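# Lay the towel flat beside the basket, then release

## Task

Get the towel lying flat on the table as a single unfolded layer. It must stay back from the table edge by about one finger's width, from the basket's rim by about two finger widths, and from each arm's column by more than a hand's width. The basket must remain upright with its entire base resting on the table, no more than about three finger widths from its starting spot, and turned roughly as it started. At the end both grippers must have released everything and moved away. The result only counts if it holds without the robot supporting anything.

## Robot and tools

Robot: two arms, left_arm and right_arm, each with six revolute joints and a parallel-jaw gripper. Joint order for every arm, in commands and in results, is always: waist, shoulder, elbow, wrist pitch, wrist yaw, wrist roll. Nominal ranges (rad): waist -2.618..3.054, shoulder 0.000..3.142, elbow 0.000..3.142, wrist pitch -1.571..1.571, wrist yaw -1.571..1.571, wrist roll -2.094..2.094. The true limit may sit up to 0.036 rad either side; a target more than 0.036 rad beyond a stated limit (and beyond the current angle) is rejected, and a joint pushed to its real end produces the line "joint sent to its limit".

World frame: origin on the tabletop midway between the arms, +x out across the table, +z up, left_arm on the +y side. Arm names are not image sides.

The row: every motion command uses rows of 14 plain numbers, one row covering both arms: left_arm waist, shoulder, elbow, wrist pitch, wrist yaw, wrist roll, opening, then the same seven for right_arm. The six joint values are absolute target angles in radians (not offsets). Opening is absolute on a scale from -1 (closed) to +1 (fully open, about 0.094 m between pads). Include both arms even if only one moves; to keep a joint still, repeat its current "Joint targets" value.

execute_actions(actions): a list of actions run in sequence. Each action is a list of up to 15 rows, each row applied for one step of 1/30 s; if fewer than 15 rows are given, the last one is held for the remaining steps. An empty list simply returns the current state and images.

move(target, speed, blocking): target is one 14-number row as above (absolute joint angles and openings). All joints travel proportionally and finish together, so gripper paths are curved. speed is the top speed in rad/s of the joint with the longest way to go, 0.01 to 2, default 0.5. Paths last between 0.5 and 10 s; longer ones are cut off short. Finger openings are sent at the start. Moves do not avoid obstacles or the other arm. Faster moves and targets set deeper past a contact push harder. With blocking=false the call returns after 0.5 s while motion continues; use wait(0) to check, and until a result shows the move ended, further moves and execute_actions are refused (use wait or stop). The result adds a "move:" line: outcome (done, off_target, moving, held, fault), limits=held or limits=none, and each arm's joint furthest from target.

wait(seconds): 0 to 10 s; arms keep their last command; returns early if a running move finishes.

stop(): brakes a running move; it needs some distance, more when fast. Fingers keep moving.

zoom_image(camera, region): camera is cam_high, cam_low, cam_left_wrist or cam_right_wrist; region is [x0, y0, x1, y1] pixels of that 504x504 image, top-left origin, at most 504 by 504.

finished_scene(scene): ends the given scene number irreversibly and reports success. Call only once the towel is laid out, the basket is correct and both grippers are open and away.

Reading results: the state line gives each gripper's end_effector_position (metres, world frame) and end_effector_quat_wxyz; the point is between the pads, about 1 cm behind the fingertips, and may be off, more so at long reach. Joint positions and Joint velocities list each arm's six joints (rad, rad/s) then pad gap (m). "Joint targets" shows what joints are currently driven toward. grip_measured is the measured opening on the command scale; to hold something command about 0.03 below it (less for a lighter grip). Thin cloth gets less grip force. "joint command not followed" means a clearance check altered some joint targets. FAULT and OVER-TEMPERATURE FAULT lines mean an arm was stopped; MOTOR HOT warns from 75 °C, the arm pauses at 90 °C, and at 100 °C it goes limp and drops what it holds, so avoid holding loads longer than needed.

Motion details: per-step joint targets stay within a lead of the measured angle (waist 0.202, shoulder 0.258, elbow 0.238, wrist pitch 0.573, wrist yaw and roll 0.522 rad), and a step that would shift the gripper over 70 mm is scaled down, so big changes take several actions; re-send unfinished targets. Friction can leave a joint about 0.031 rad short, and smaller changes may not register. The robot holds its last command while you are composing a reply.

Cameras: cam_high and cam_low are fixed views; cam_left_wrist and cam_right_wrist ride on the hands. Calibration (K, distortion, T_world_to_cam) is given per camera and may be slightly off.

Avoid: dropping or knocking anything off the table (fails the task), tipping or shifting the basket, arms colliding or pressing on each other, hard slams or heavy pushing into the table. Expect occasional brief tugs on held items; grip firmly enough.

Each tool is called after "Call:" as name(argument=value, ...) on one line, values as JSON.

## Session

Call:
execute_actions(actions=[])

Scene clock: 0.00 s.
left_arm: end_effector_position=(+0.4564, -0.0677, +0.3798) grip_measured=+1.000 end_effector_quat_wxyz=(+0.654, +0.009, +0.723, -0.223) | right_arm: end_effector_position=(+0.1536, -0.6821, +0.3393) grip_measured=+1.000 end_effector_quat_wxyz=(+0.283, +0.017, +0.842, -0.458)
Joint names: [waist, shoulder, elbow, wrist pitch, wrist yaw, wrist roll]
Joint positions: left_arm=[-0.68   1.918  1.795  0.074 -0.428 -0.335  0.094] | right_arm=[-1.313  1.141  1.263 -0.562 -0.181 -1.082  0.094]
Joint velocities: left_arm=[-0.017  0.017  0.002 -0.051 -0.007  0.037  0.   ] | right_arm=[-0.002 -0.002 -0.022 -0.022  0.051  0.051  0.   ]
Joint targets: left_arm=[-0.680 1.918 1.795 0.074 -0.428 -0.335] | right_arm=[-1.313 1.141 1.263 -0.562 -0.181 -1.082]

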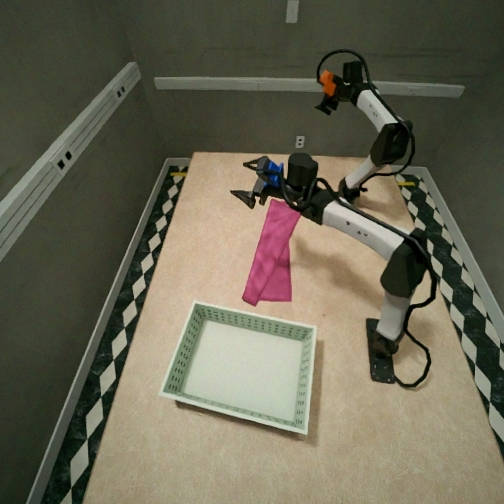

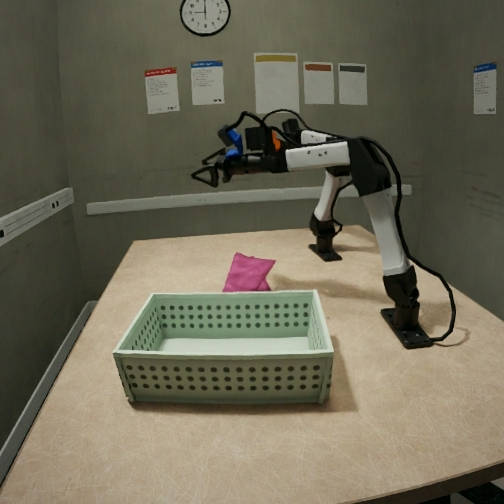

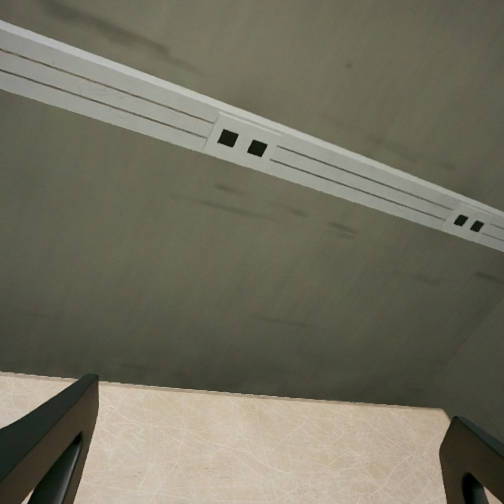

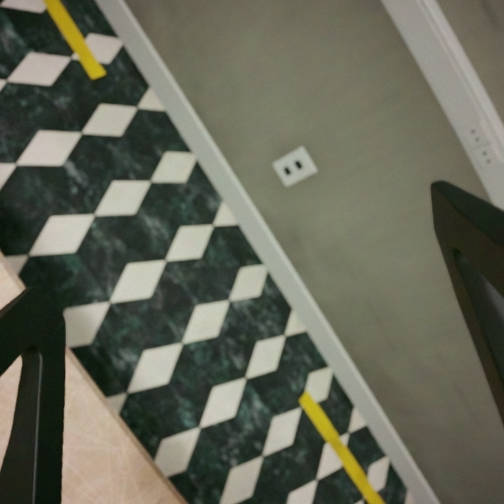

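Call:
move(target=[0.6,1.2,1.2,-1.5,0,0,1,-0.3,1.5,1.2,-1.27,0,0,1], speed=1)

Call:
zoom_image(camera="cam_high", region=[180,160,360,340])

Call:
zoom_image(camera="cam_low", region=[170,220,330,320])

Scene clock: 4.17 s.
left_arm: end_effector_position=(+0.1518, +0.3863, +0.1764) grip_measured=+1.000 end_effector_quat_wxyz=(+0.039, -0.251, +0.967, +0.014) | right_arm: end_effector_position=(+0.2560, -0.4037, +0.1214) grip_measured=+1.000 end_effector_quat_wxyz=(+0.016, +0.111, +0.994, +0.004)
Joint names: [waist, shoulder, elbow, wrist pitch, wrist yaw, wrist roll]
Joint positions: left_arm=[ 0.591  1.217  1.218 -1.49  -0.008 -0.005  0.094] | right_arm=[-0.307  1.49   1.212 -1.263 -0.011 -0.006  0.094]
Joint velocities: left_arm=[ 0.007 -0.007  0.012 -0.022 -0.022 -0.037  0.   ] | right_arm=[-0.007 -0.012 -0.002 -0.051  0.037  0.051  0.   ]
Joint targets: left_arm=[0.600 1.200 1.200 -1.500 0.000 -0.000] | right_arm=[-0.300 1.500 1.200 -1.270 -0.000 -0.000]
move: done; limits=none; left_arm: farthest joint: the elbow, 0.018 radians from its target (0.595 radians at the start); right_arm: farthest joint: the elbow, 0.012 radians from its target (0.063 radians at the start)
camera_calibration (this result's frames):
cam_left_wrist: T_world_to_cam=[[0.5959, -0.802935, 0.014078, 0.226006], [-0.758634, -0.5571, 0.337807, 0.319935], [-0.263395, -0.21198, -0.94111, 0.418126], [0, 0, 0, 1]] pos_world=[0.218169, 0.448338, 0.282245]
cam_right_wrist: T_world_to_cam=[[-0.503686, -0.863783, 0.0133463, -0.222864], [-0.637797, 0.382241, 0.668661, 0.241065], [-0.582679, 0.328283, -0.743448, 0.483719], [0, 0, 0, 1]] pos_world=[0.32335, -0.443448, 0.201404]

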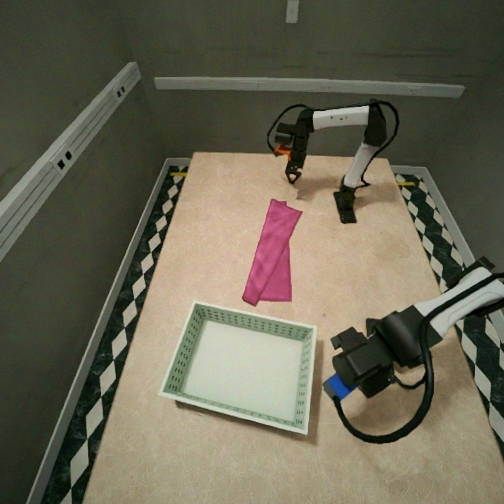

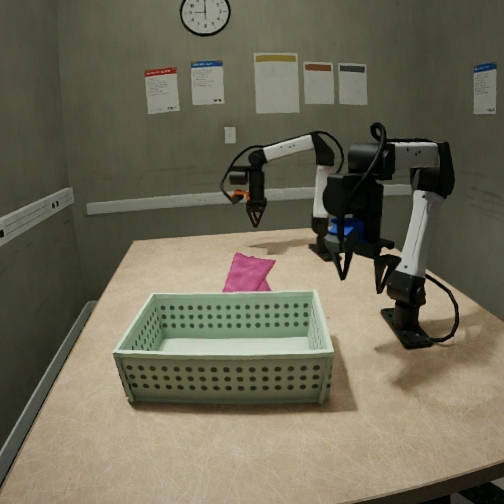

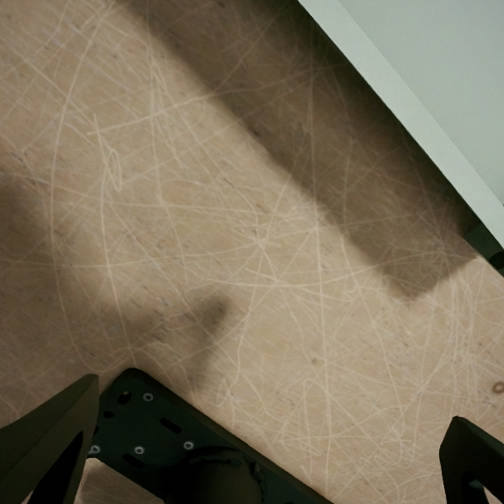

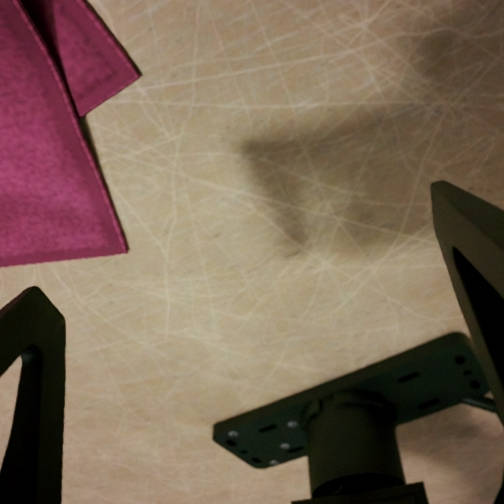

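Region (180, 160, 360, 340) of cam_high's 504x504 image, scaled by 2.800, with more detail than that image has.

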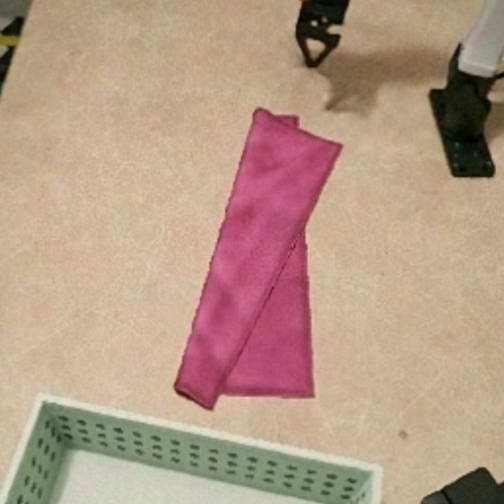

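Region (170, 220, 330, 320) of cam_low's 504x504 image, scaled by 3.150, with more detail than that image has; it fills the top 315 rows of this view, and the rest is white.

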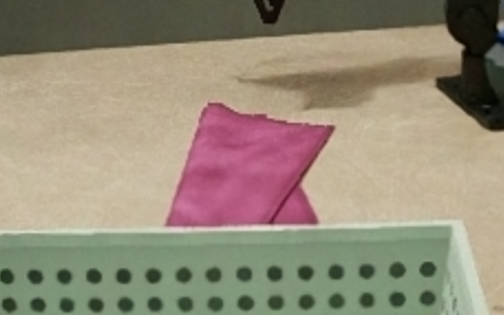

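Call:
move(target=[0.6,1.2,1.2,-1.5,0,0,1,0.188,1.423,0.909,-1.057,0,0.45,0.1], speed=0.8)

Call:
zoom_image(camera="cam_high", region=[240,150,360,270])

Scene clock: 9.03 s.
left_arm: end_effector_position=(+0.1516, +0.3861, +0.1764) grip_measured=+1.000 end_effector_quat_wxyz=(+0.038, -0.251, +0.967, +0.014) | right_arm: end_effector_position=(+0.2204, -0.2885, +0.0598) grip_measured=+0.101 end_effector_quat_wxyz=(-0.010, +0.093, +0.996, +0.000)
Joint names: [waist, shoulder, elbow, wrist pitch, wrist yaw, wrist roll]
Joint positions: left_arm=[ 0.591  1.217  1.218 -1.491 -0.008 -0.005  0.094] | right_arm=[ 0.181  1.442  0.922 -1.07  -0.008  0.444  0.052]
Joint velocities: left_arm=[ 0.002  0.012  0.002 -0.007 -0.022 -0.11   0.   ] | right_arm=[ 0.007  0.012  0.022 -0.007 -0.037 -0.037  0.   ]
Joint targets: left_arm=[0.600 1.200 1.200 -1.500 0.000 0.000] | right_arm=[0.188 1.423 0.909 -1.057 0.000 0.450]
move: done; limits=none; left_arm: farthest joint: the elbow, 0.018 radians from its target (0.018 radians at the start); right_arm: farthest joint: the shoulder, 0.019 radians from its target (0.067 radians at the start)
camera_calibration (this result's frames):
cam_left_wrist: T_world_to_cam=[[0.595577, -0.803171, 0.0143196, 0.226064], [-0.758693, -0.556559, 0.338565, 0.319425], [-0.263956, -0.212506, -0.940834, 0.418285], [0, 0, 0, 1]] pos_world=[0.218115, 0.448235, 0.282154]
cam_right_wrist: T_world_to_cam=[[-0.46979, -0.881858, 0.0402963, -0.154807], [-0.616114, 0.360228, 0.700456, 0.202467], [-0.632219, 0.30424, -0.712557, 0.381493], [0, 0, 0, 1]] pos_world=[0.293203, -0.325517, 0.136254]

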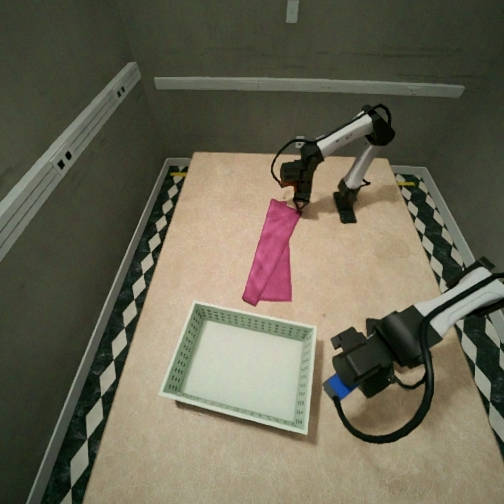

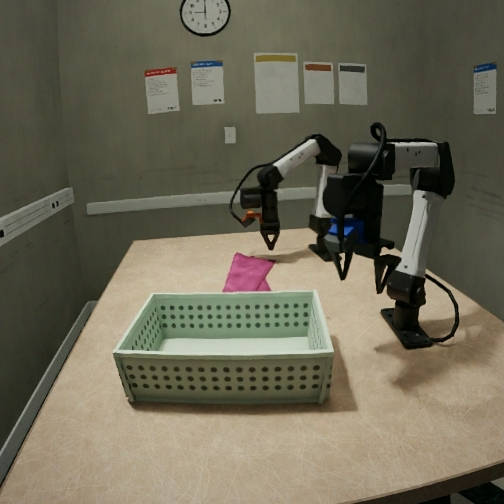

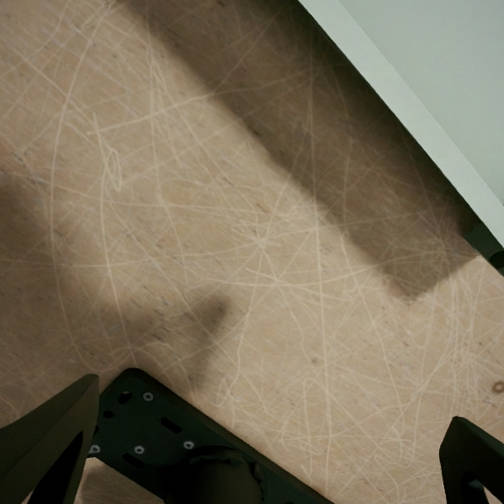

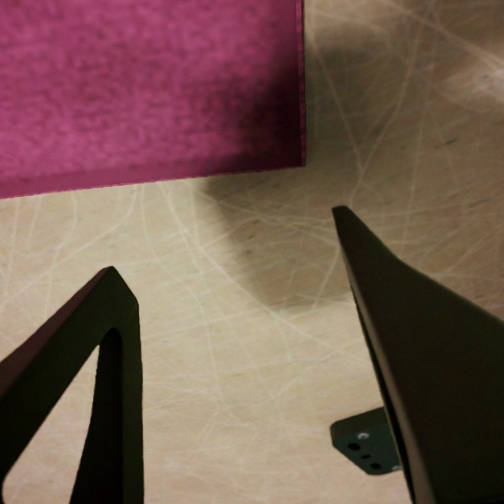

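Region (240, 150, 360, 270) of cam_high's 504x504 image, scaled by 4.200, with more detail than that image has.

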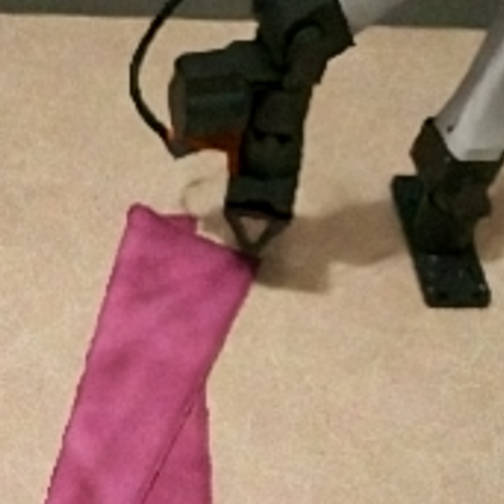

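Call:
move(target=[0.6,1.2,1.2,-1.5,0,0,1,0.188,1.51,0.771,-0.83,0,0.45,0.1], speed=0.3)

Scene clock: 10.97 s.
left_arm: end_effector_position=(+0.1516, +0.3861, +0.1764) grip_measured=+1.000 end_effector_quat_wxyz=(+0.038, -0.251, +0.967, +0.014) | right_arm: end_effector_position=(+0.2251, -0.2873, +0.0159) grip_measured=+0.101 end_effector_quat_wxyz=(+0.005, +0.093, +0.996, +0.006)
Joint names: [waist, shoulder, elbow, wrist pitch, wrist yaw, wrist roll]
Joint positions: left_arm=[ 0.591  1.217  1.218 -1.491 -0.008 -0.005  0.094] | right_arm=[ 0.181  1.498  0.784 -0.843 -0.008  0.445  0.052]
Joint velocities: left_arm=[ 0.002  0.007 -0.022  0.066 -0.081 -0.007  0.   ] | right_arm=[ 0.007 -0.012 -0.012  0.007 -0.037 -0.022 -0.   ]
Joint targets: left_arm=[0.600 1.200 1.200 -1.500 -0.000 -0.000] | right_arm=[0.188 1.510 0.771 -0.830 0.000 0.450]
move: done; limits=none; left_arm: farthest joint: the elbow, 0.018 radians from its target (0.018 radians at the start); right_arm: farthest joint: the elbow, 0.013 radians from its target (0.151 radians at the start)
camera_calibration (this result's frames):
cam_left_wrist: T_world_to_cam=[[0.595577, -0.803171, 0.0143196, 0.226064], [-0.758693, -0.556559, 0.338565, 0.319425], [-0.263956, -0.212506, -0.940834, 0.418285], [0, 0, 0, 1]] pos_world=[0.218115, 0.448235, 0.282154]
cam_right_wrist: T_world_to_cam=[[-0.471381, -0.881741, 0.0182606, -0.149008], [-0.637541, 0.354992, 0.683756, 0.239242], [-0.609378, 0.310667, -0.729482, 0.349771], [0, 0, 0, 1]] pos_world=[0.295429, -0.324978, 0.0942899]

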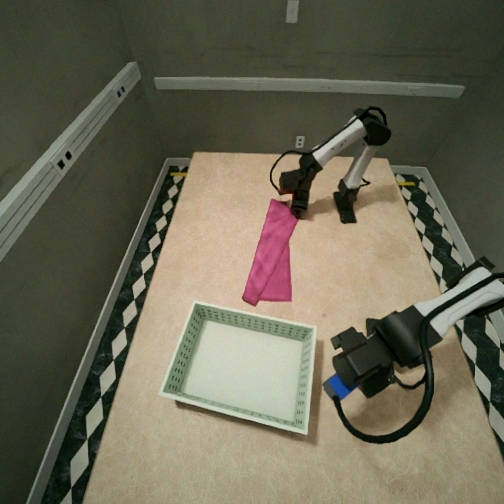

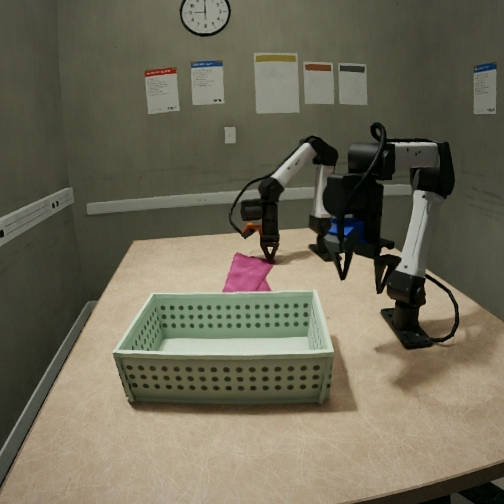

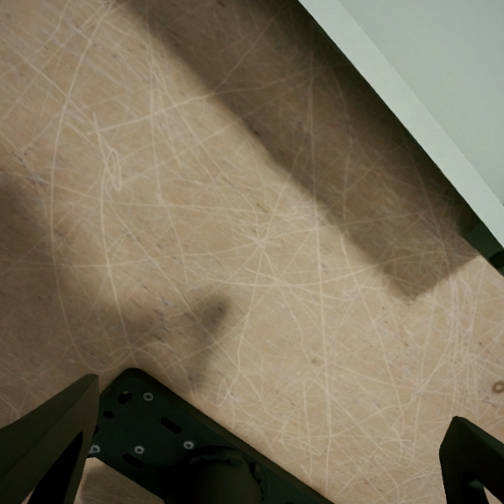

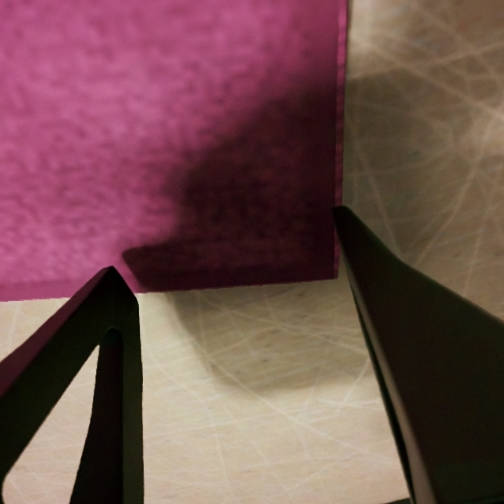

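Call:
move(target=[0.6,1.2,1.2,-1.5,0,0,1,0.17,1.565,0.80,-0.81,0,0.45,0.2], speed=0.15)

Call:
execute_actions(actions=[[[0.6,1.2,1.2,-1.5,0,0,1,0.17,1.565,0.80,-0.81,0,0.45,-0.4]],[[0.6,1.2,1.2,-1.5,0,0,1,0.17,1.565,0.80,-0.81,0,0.45,-1]],[[0.6,1.2,1.2,-1.5,0,0,1,0.17,1.565,0.80,-0.81,0,0.45,-1]]])

Scene clock: 12.20 s.
left_arm: end_effector_position=(+0.1516, +0.3861, +0.1764) grip_measured=+1.000 end_effector_quat_wxyz=(+0.038, -0.251, +0.967, +0.014) | right_arm: end_effector_position=(+0.2243, -0.2875, +0.0079) grip_measured=+0.199 end_effector_quat_wxyz=(-0.009, +0.093, +0.996, +0.001)
Joint names: [waist, shoulder, elbow, wrist pitch, wrist yaw, wrist roll]
Joint positions: left_arm=[ 0.591  1.217  1.218 -1.491 -0.008 -0.005  0.094] | right_arm=[ 0.181  1.539  0.787 -0.834 -0.008  0.445  0.056]
Joint velocities: left_arm=[-0.027  0.017 -0.002  0.007  0.007 -0.007  0.   ] | right_arm=[ 0.007 -0.007 -0.007 -0.007 -0.007 -0.022 -0.   ]
Joint targets: left_arm=[0.600 1.200 1.200 -1.500 -0.000 -0.000] | right_arm=[0.170 1.565 0.800 -0.810 0.000 0.450]
move: off_target (right_arm); limits=none; left_arm: farthest joint: the elbow, 0.018 radians from its target (0.018 radians at the start); right_arm: farthest joint: the shoulder, 0.026 radians from its target (0.067 radians at the start)
camera_calibration (this result's frames):
cam_left_wrist: T_world_to_cam=[[0.595577, -0.803171, 0.0143196, 0.226064], [-0.758693, -0.556559, 0.338565, 0.319425], [-0.263956, -0.212506, -0.940834, 0.418285], [0, 0, 0, 1]] pos_world=[0.218115, 0.448235, 0.282154]
cam_right_wrist: T_world_to_cam=[[-0.470592, -0.881533, 0.0379777, -0.149724], [-0.618161, 0.360097, 0.698718, 0.241251], [-0.629619, 0.305335, -0.714388, 0.346389], [0, 0, 0, 1]] pos_world=[0.296766, -0.324625, 0.0845761]

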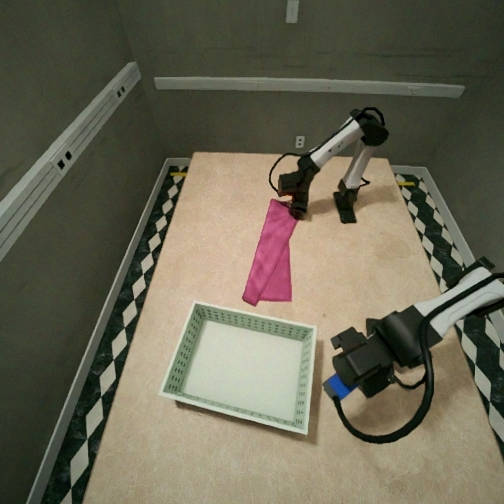

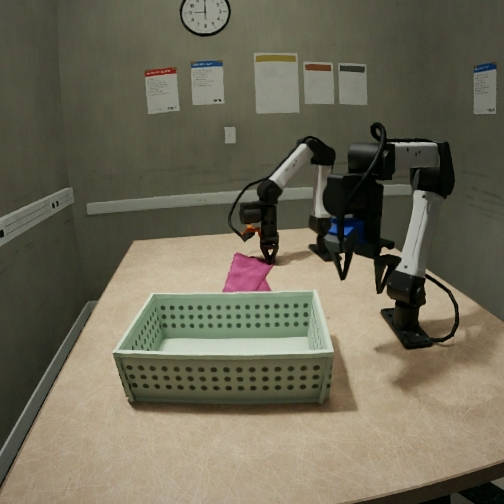

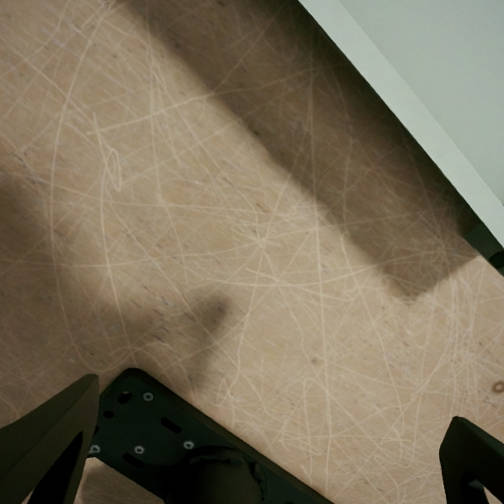

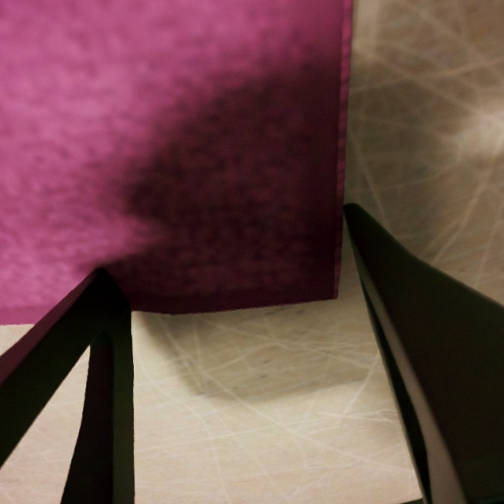

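Scene clock: 13.70 s.
left_arm: end_effector_position=(+0.1516, +0.3861, +0.1764) grip_measured=+1.000 end_effector_quat_wxyz=(+0.038, -0.251, +0.967, +0.014) | right_arm: end_effector_position=(+0.2275, -0.2858, +0.0084) grip_measured=-0.924 end_effector_quat_wxyz=(-0.003, +0.094, +0.996, +0.006)
Joint names: [waist, shoulder, elbow, wrist pitch, wrist yaw, wrist roll]
Joint positions: left_arm=[ 0.591  1.217  1.218 -1.491 -0.008 -0.005  0.094] | right_arm=[ 0.179  1.539  0.789 -0.823 -0.015  0.445  0.004]
Joint velocities: left_arm=[-0.007 -0.002 -0.002  0.007 -0.037  0.066  0.   ] | right_arm=[ 0.007 -0.012 -0.002 -0.022  0.022 -0.022  0.   ]
Joint targets: left_arm=[0.600 1.200 1.200 -1.500 0.000 0.000] | right_arm=[0.170 1.565 0.800 -0.810 -0.000 0.450]
camera_calibration (this result's frames):
cam_left_wrist: T_world_to_cam=[[0.595577, -0.803171, 0.0143196, 0.226064], [-0.758693, -0.556559, 0.338565, 0.319425], [-0.263956, -0.212506, -0.940834, 0.418285], [0, 0, 0, 1]] pos_world=[0.218115, 0.448235, 0.282154]
cam_right_wrist: T_world_to_cam=[[-0.472335, -0.881096, 0.0238695, -0.146071], [-0.62538, 0.35409, 0.695356, 0.242251], [-0.621127, 0.313514, -0.718269, 0.348694], [0, 0, 0, 1]] pos_world=[0.299088, -0.323802, 0.0854921]

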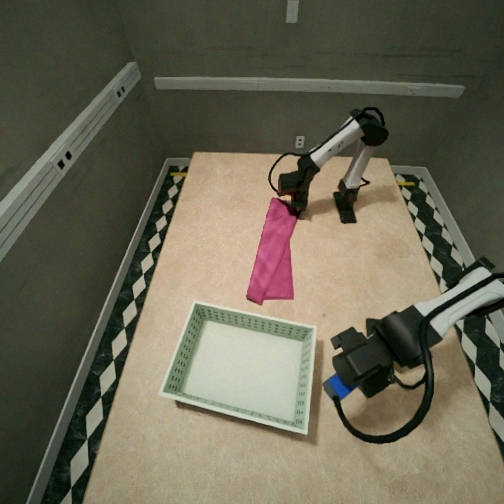

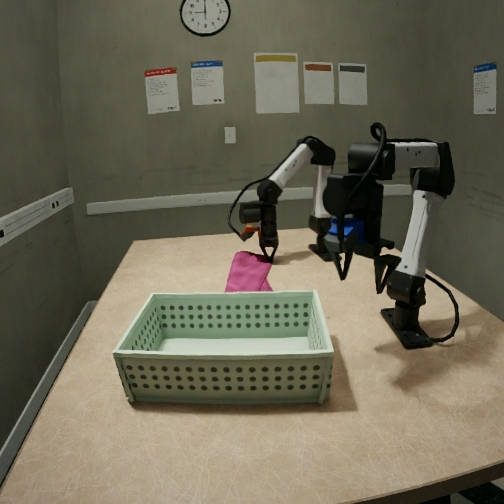

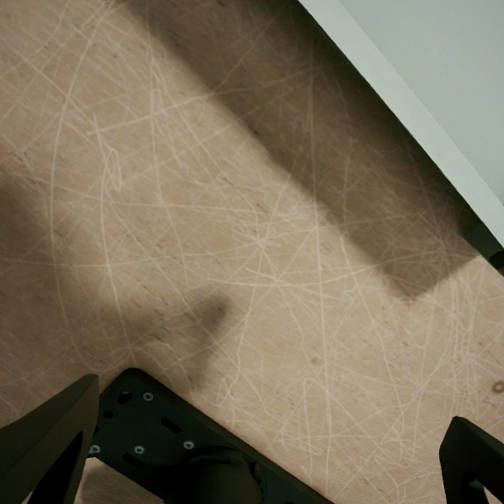

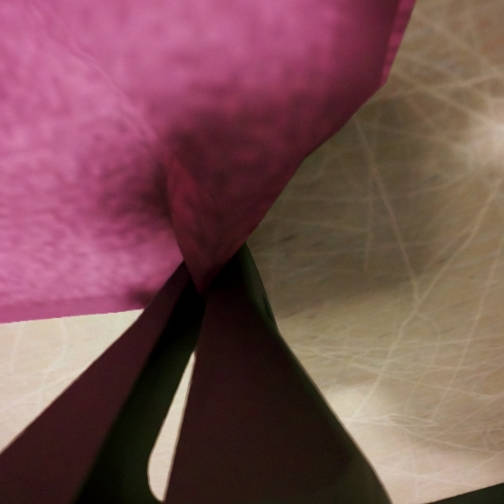

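Call:
move(target=[0.6,1.2,1.2,-1.5,0,0,1,0.09,1.56,1.2,-1.21,0,0.36,-1], speed=0.4)

Call:
move(target=[0.6,1.2,1.2,-1.5,0,0,1,-0.035,1.583,1.297,-0.984,0,0.24,-1], speed=0.3)

Scene clock: 16.17 s.
left_arm: end_effector_position=(+0.1516, +0.3861, +0.1764) grip_measured=+1.000 end_effector_quat_wxyz=(+0.038, -0.251, +0.967, +0.014) | right_arm: end_effector_position=(+0.2649, -0.2981, +0.0999) grip_measured=-0.924 end_effector_quat_wxyz=(-0.000, +0.095, +0.995, +0.007)
Joint names: [waist, shoulder, elbow, wrist pitch, wrist yaw, wrist roll]
Joint positions: left_arm=[ 0.591  1.217  1.218 -1.491 -0.008 -0.005  0.094] | right_arm=[ 0.099  1.548  1.182 -1.201 -0.013  0.366  0.004]
Joint velocities: left_arm=[-0.007  0.007 -0.002 -0.051 -0.037 -0.051  0.   ] | right_arm=[-0.027 -0.002 -0.017 -0.037 -0.066  0.051 -0.001]
Joint targets: left_arm=[0.600 1.200 1.200 -1.500 -0.000 0.000] | right_arm=[0.090 1.560 1.200 -1.210 0.000 0.360]
move: done; limits=none; left_arm: farthest joint: the elbow, 0.018 radians from its target (0.018 radians at the start); right_arm: farthest joint: the elbow, 0.018 radians from its target (0.411 radians at the start)
camera_calibration (this result's frames):
cam_left_wrist: T_world_to_cam=[[0.595577, -0.803171, 0.0143196, 0.226064], [-0.758693, -0.556559, 0.338565, 0.319425], [-0.263956, -0.212506, -0.940834, 0.418285], [0, 0, 0, 1]] pos_world=[0.218115, 0.448235, 0.282154]
cam_right_wrist: T_world_to_cam=[[-0.473504, -0.880557, 0.0203475, -0.140647], [-0.629769, 0.354617, 0.691113, 0.208103], [-0.61578, 0.314431, -0.72246, 0.440817], [0, 0, 0, 1]] pos_world=[0.335907, -0.33625, 0.177512]

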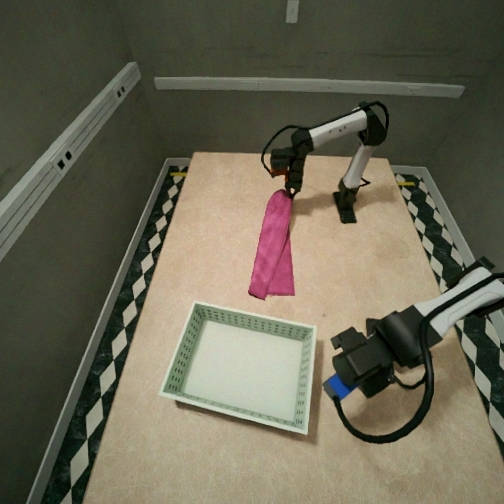

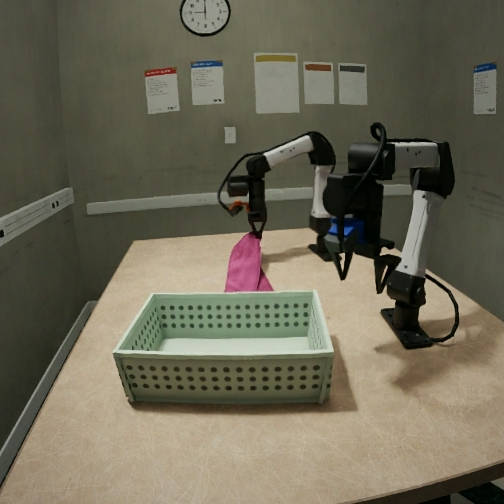

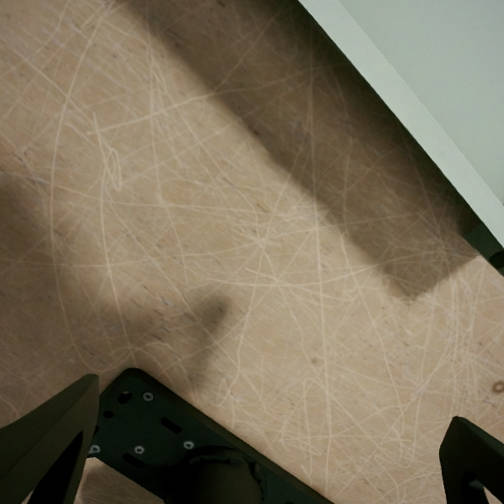

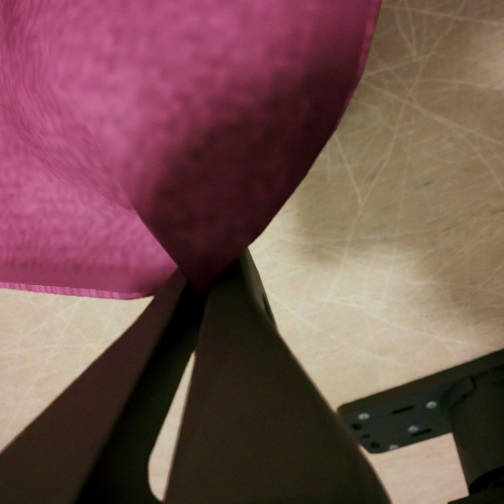

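Scene clock: 17.50 s.
left_arm: end_effector_position=(+0.1516, +0.3861, +0.1764) grip_measured=+1.000 end_effector_quat_wxyz=(+0.038, -0.251, +0.967, +0.014) | right_arm: end_effector_position=(+0.3423, -0.3280, +0.1274) grip_measured=-0.924 end_effector_quat_wxyz=(+0.134, +0.096, +0.986, +0.026)
Joint names: [waist, shoulder, elbow, wrist pitch, wrist yaw, wrist roll]
Joint positions: left_arm=[ 0.591  1.217  1.218 -1.491 -0.008 -0.005  0.094] | right_arm=[-0.027  1.571  1.277 -1.003 -0.011  0.246  0.004]
Joint velocities: left_arm=[-0.002  0.012 -0.022  0.081  0.022 -0.066  0.   ] | right_arm=[-0.007 -0.022 -0.027 -0.022  0.007 -0.066  0.001]
Joint targets: left_arm=[0.600 1.200 1.200 -1.500 0.000 -0.000] | right_arm=[-0.035 1.583 1.297 -0.984 0.000 0.240]
move: done; limits=none; left_arm: farthest joint: the elbow, 0.018 radians from its target (0.018 radians at the start); right_arm: farthest joint: the elbow, 0.020 radians from its target (0.115 radians at the start)
camera_calibration (this result's frames):
cam_left_wrist: T_world_to_cam=[[0.595577, -0.803171, 0.0143196, 0.226064], [-0.758693, -0.556559, 0.338565, 0.319425], [-0.263956, -0.212506, -0.940834, 0.418285], [0, 0, 0, 1]] pos_world=[0.218115, 0.448235, 0.282154]
cam_right_wrist: T_world_to_cam=[[-0.466286, -0.87657, -0.119173, -0.114253], [-0.790483, 0.352385, 0.500961, 0.326962], [-0.397132, 0.327795, -0.857226, 0.464437], [0, 0, 0, 1]] pos_world=[0.389626, -0.367607, 0.220717]

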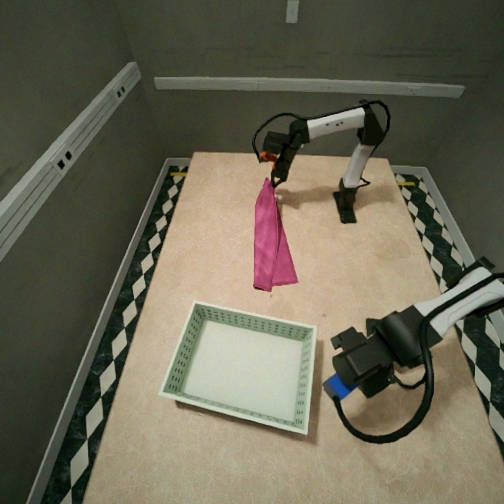

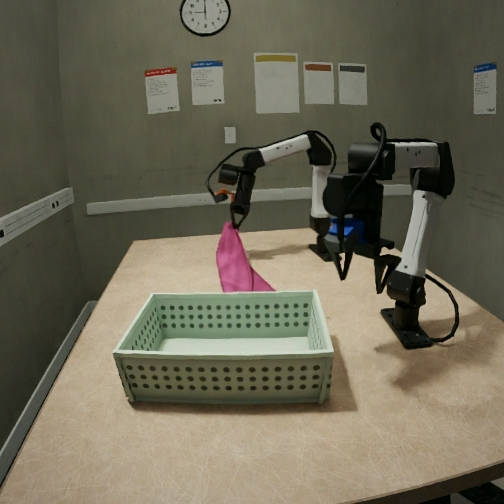

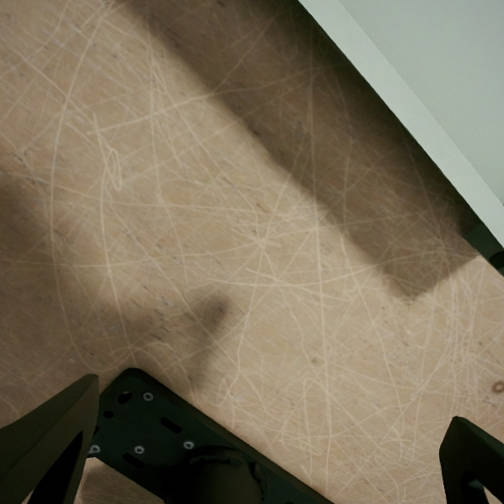

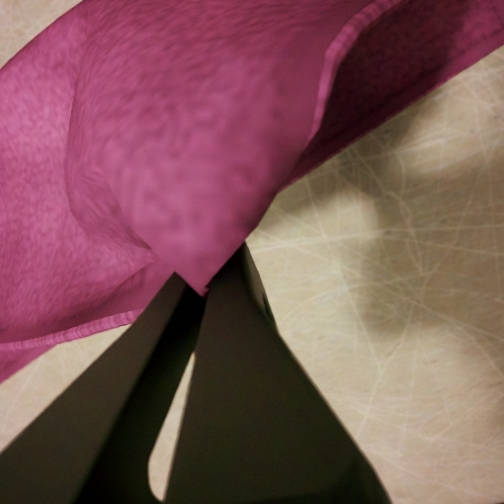

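Call:
zoom_image(camera="cam_high", region=[200,160,360,320])

Region (200, 160, 360, 320) of cam_high's 504x504 image, scaled by 3.150, with more detail than that image has.

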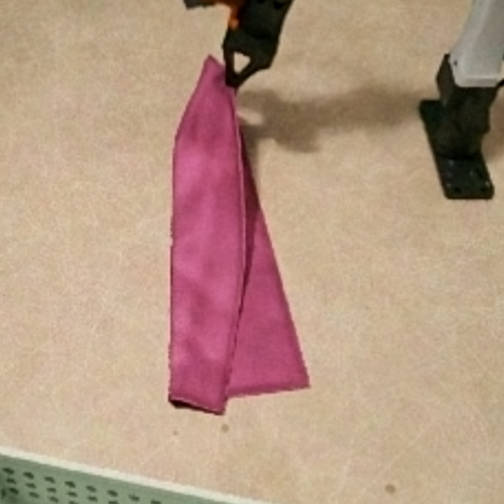

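Call:
move(target=[-0.4,1.4,1.4,-1.5,0,-0.485,0,-0.035,1.583,1.297,-0.984,0,0.24,-1], speed=1)

Call:
move(target=[-0.4,2.132,1.811,-1.25,0,-0.485,0,-0.035,1.583,1.297,-0.984,0,0.24,-1], speed=0.7)

Scene clock: 20.53 s.
left_arm: end_effector_position=(+0.1900, +0.1841, +0.1854) grip_measured=+0.002 end_effector_quat_wxyz=(+0.032, +0.001, +0.999, -0.015) | right_arm: end_effector_position=(+0.3424, -0.3280, +0.1274) grip_measured=-0.924 end_effector_quat_wxyz=(+0.135, +0.096, +0.986, +0.026)
Joint names: [waist, shoulder, elbow, wrist pitch, wrist yaw, wrist roll]
Joint positions: left_arm=[-0.393  1.384  1.375 -1.492 -0.003 -0.479  0.047] | right_arm=[-0.027  1.571  1.277 -1.002 -0.011  0.245  0.004]
Joint velocities: left_arm=[-0.012 -0.017 -0.012  0.11  -0.007 -0.037 -0.001] | right_arm=[-0.002 -0.017 -0.007 -0.066  0.022  0.022  0.001]
Joint targets: left_arm=[-0.400 1.400 1.400 -1.500 0.000 -0.485] | right_arm=[-0.035 1.583 1.297 -0.984 0.000 0.240]
move: off_target (left_arm); limits=none; left_arm: farthest joint: the elbow, 0.025 radians from its target (0.182 radians at the start); right_arm: farthest joint: the elbow, 0.020 radians from its target (0.020 radians at the start)
camera_calibration (this result's frames):
cam_left_wrist: T_world_to_cam=[[0.126977, -0.990719, 0.0485057, 0.15803], [-0.927801, -0.101334, 0.35905, 0.177594], [-0.350803, -0.0905949, -0.932057, 0.386423], [0, 0, 0, 1]] pos_world=[0.280263, 0.209568, 0.288737]
cam_right_wrist: T_world_to_cam=[[-0.465595, -0.876934, -0.119195, -0.114558], [-0.790942, 0.351898, 0.500579, 0.327065], [-0.39703, 0.327343, -0.857446, 0.464338], [0, 0, 0, 1]] pos_world=[0.389708, -0.367551, 0.220768]

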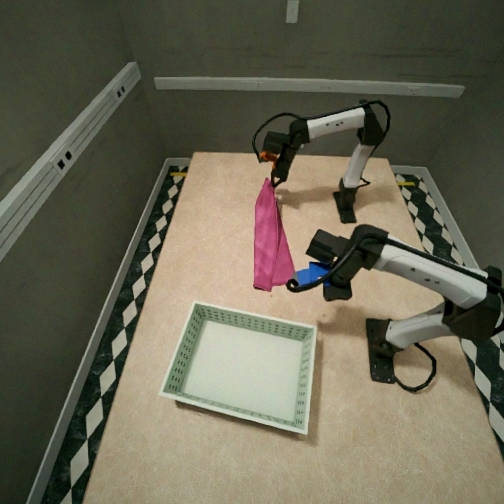

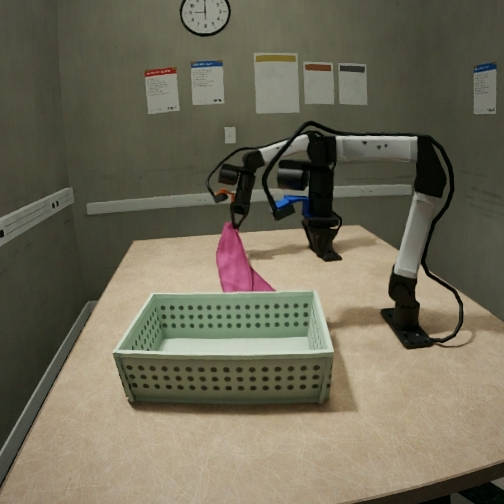

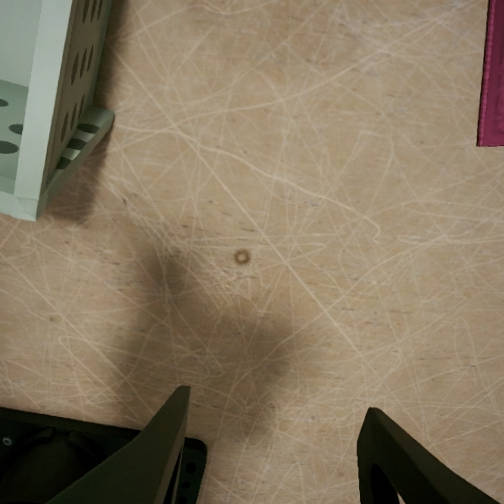

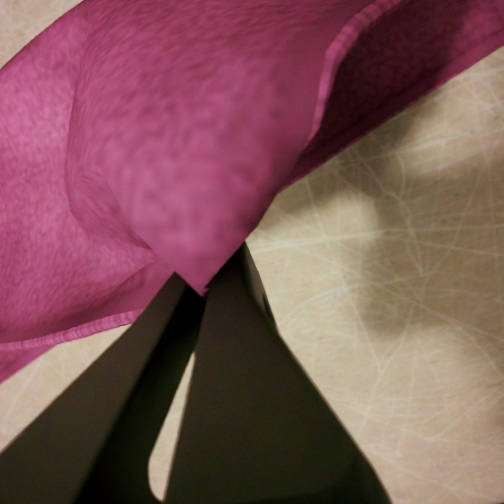

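Scene clock: 22.23 s.
left_arm: end_effector_position=(+0.3403, +0.1054, +0.0647) grip_measured=+0.002 end_effector_quat_wxyz=(-0.014, +0.001, +1.000, +0.009) | right_arm: end_effector_position=(+0.3424, -0.3280, +0.1274) grip_measured=-0.924 end_effector_quat_wxyz=(+0.135, +0.096, +0.986, +0.026)
Joint names: [waist, shoulder, elbow, wrist pitch, wrist yaw, wrist roll]
Joint positions: left_arm=[-0.393  2.132  1.787 -1.258 -0.003 -0.48   0.047] | right_arm=[-0.027  1.571  1.277 -1.002 -0.011  0.245  0.004]
Joint velocities: left_arm=[ 0.002 -0.002 -0.007  0.066  0.037 -0.022 -0.001] | right_arm=[-0.007  0.002 -0.017 -0.051 -0.022  0.051 -0.001]
Joint targets: left_arm=[-0.400 2.132 1.811 -1.250 0.000 -0.485] | right_arm=[-0.035 1.583 1.297 -0.984 -0.000 0.240]
move: off_target (left_arm); limits=none; left_arm: farthest joint: the elbow, 0.024 radians from its target (0.436 radians at the start); right_arm: farthest joint: the elbow, 0.020 radians from its target (0.020 radians at the start)
camera_calibration (this result's frames):
cam_left_wrist: T_world_to_cam=[[0.129467, -0.991527, -0.0105707, 0.0699285], [-0.891368, -0.121046, 0.436819, 0.337063], [-0.434398, -0.0471313, -0.899487, 0.341267], [0, 0, 0, 1]] pos_world=[0.43964, 0.12622, 0.160469]
cam_right_wrist: T_world_to_cam=[[-0.465595, -0.876934, -0.119195, -0.114558], [-0.790942, 0.351898, 0.500579, 0.327065], [-0.39703, 0.327343, -0.857446, 0.464338], [0, 0, 0, 1]] pos_world=[0.389708, -0.367551, 0.220768]

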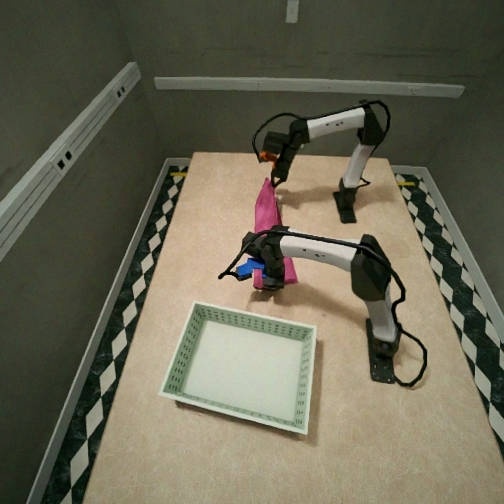

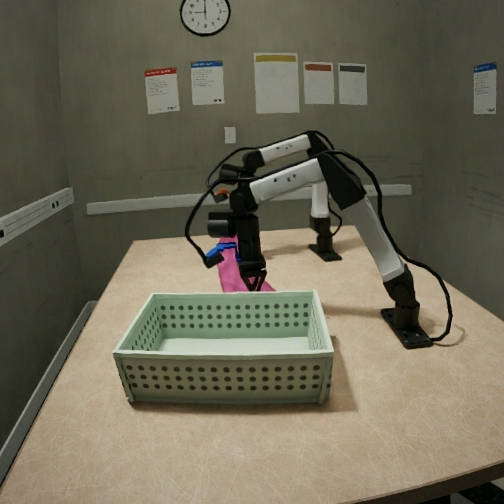

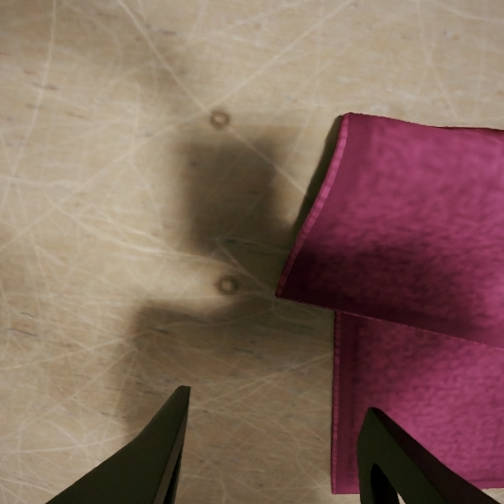

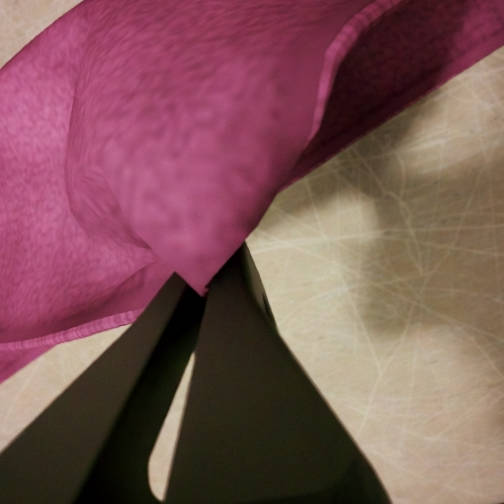

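Call:
move(target=[-0.385,2.235,1.72,-1.06,0,-0.485,-0.2,-0.035,1.583,1.297,-0.984,0,0.24,-1], speed=0.2)

Scene clock: 24.13 s.
left_arm: end_effector_position=(+0.3600, +0.0951, +0.0170) grip_measured=-0.198 end_effector_quat_wxyz=(+0.002, +0.001, +1.000, +0.001) | right_arm: end_effector_position=(+0.3425, -0.3280, +0.1274) grip_measured=-0.924 end_effector_quat_wxyz=(+0.135, +0.096, +0.986, +0.026)
Joint names: [waist, shoulder, elbow, wrist pitch, wrist yaw, wrist roll]
Joint positions: left_arm=[-0.393  2.222  1.739 -1.085 -0.003 -0.48   0.038] | right_arm=[-0.027  1.571  1.277 -1.002 -0.011  0.245  0.004]
Joint velocities: left_arm=[-0.007 -0.002  0.017  0.037 -0.022 -0.037 -0.   ] | right_arm=[ 0.002 -0.027  0.022  0.022 -0.007  0.037  0.   ]
Joint targets: left_arm=[-0.385 2.235 1.720 -1.060 -0.000 -0.485] | right_arm=[-0.035 1.583 1.297 -0.984 -0.000 0.240]
move: off_target (left_arm); limits=none; left_arm: farthest joint: the wrist pitch, 0.025 radians from its target (0.198 radians at the start); right_arm: farthest joint: the elbow, 0.020 radians from its target (0.020 radians at the start)
camera_calibration (this result's frames):
cam_left_wrist: T_world_to_cam=[[0.12948, -0.99153, 0.0101247, 0.0562761], [-0.904614, -0.113936, 0.410722, 0.378671], [-0.40609, -0.062339, -0.911705, 0.297854], [0, 0, 0, 1]] pos_world=[0.45622, 0.117511, 0.115456]
cam_right_wrist: T_world_to_cam=[[-0.465549, -0.876932, -0.119389, -0.114499], [-0.791132, 0.351889, 0.500284, 0.327221], [-0.396703, 0.327359, -0.857591, 0.464306], [0, 0, 0, 1]] pos_world=[0.389762, -0.367548, 0.220811]

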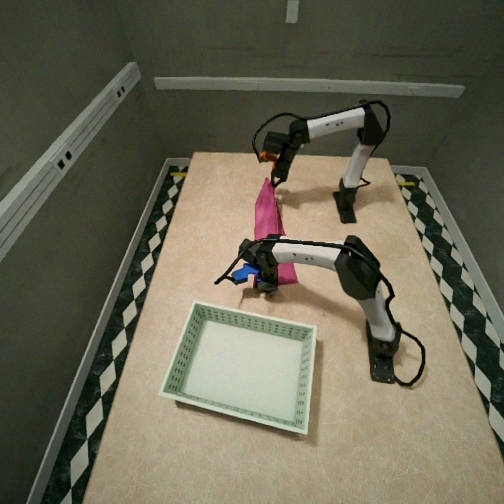

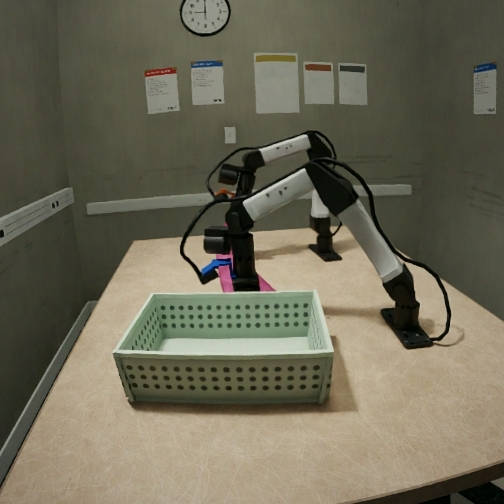

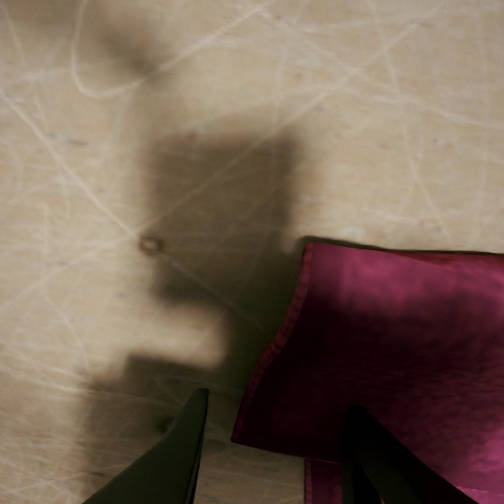

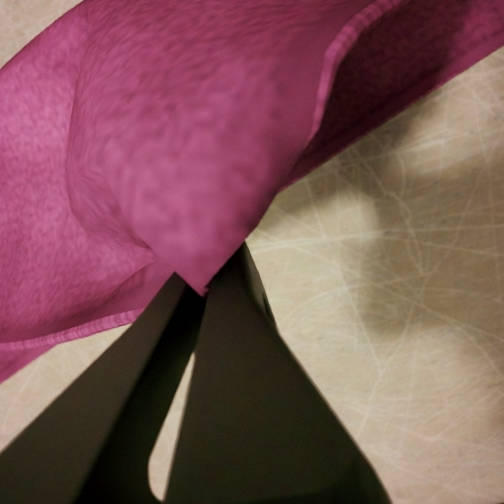

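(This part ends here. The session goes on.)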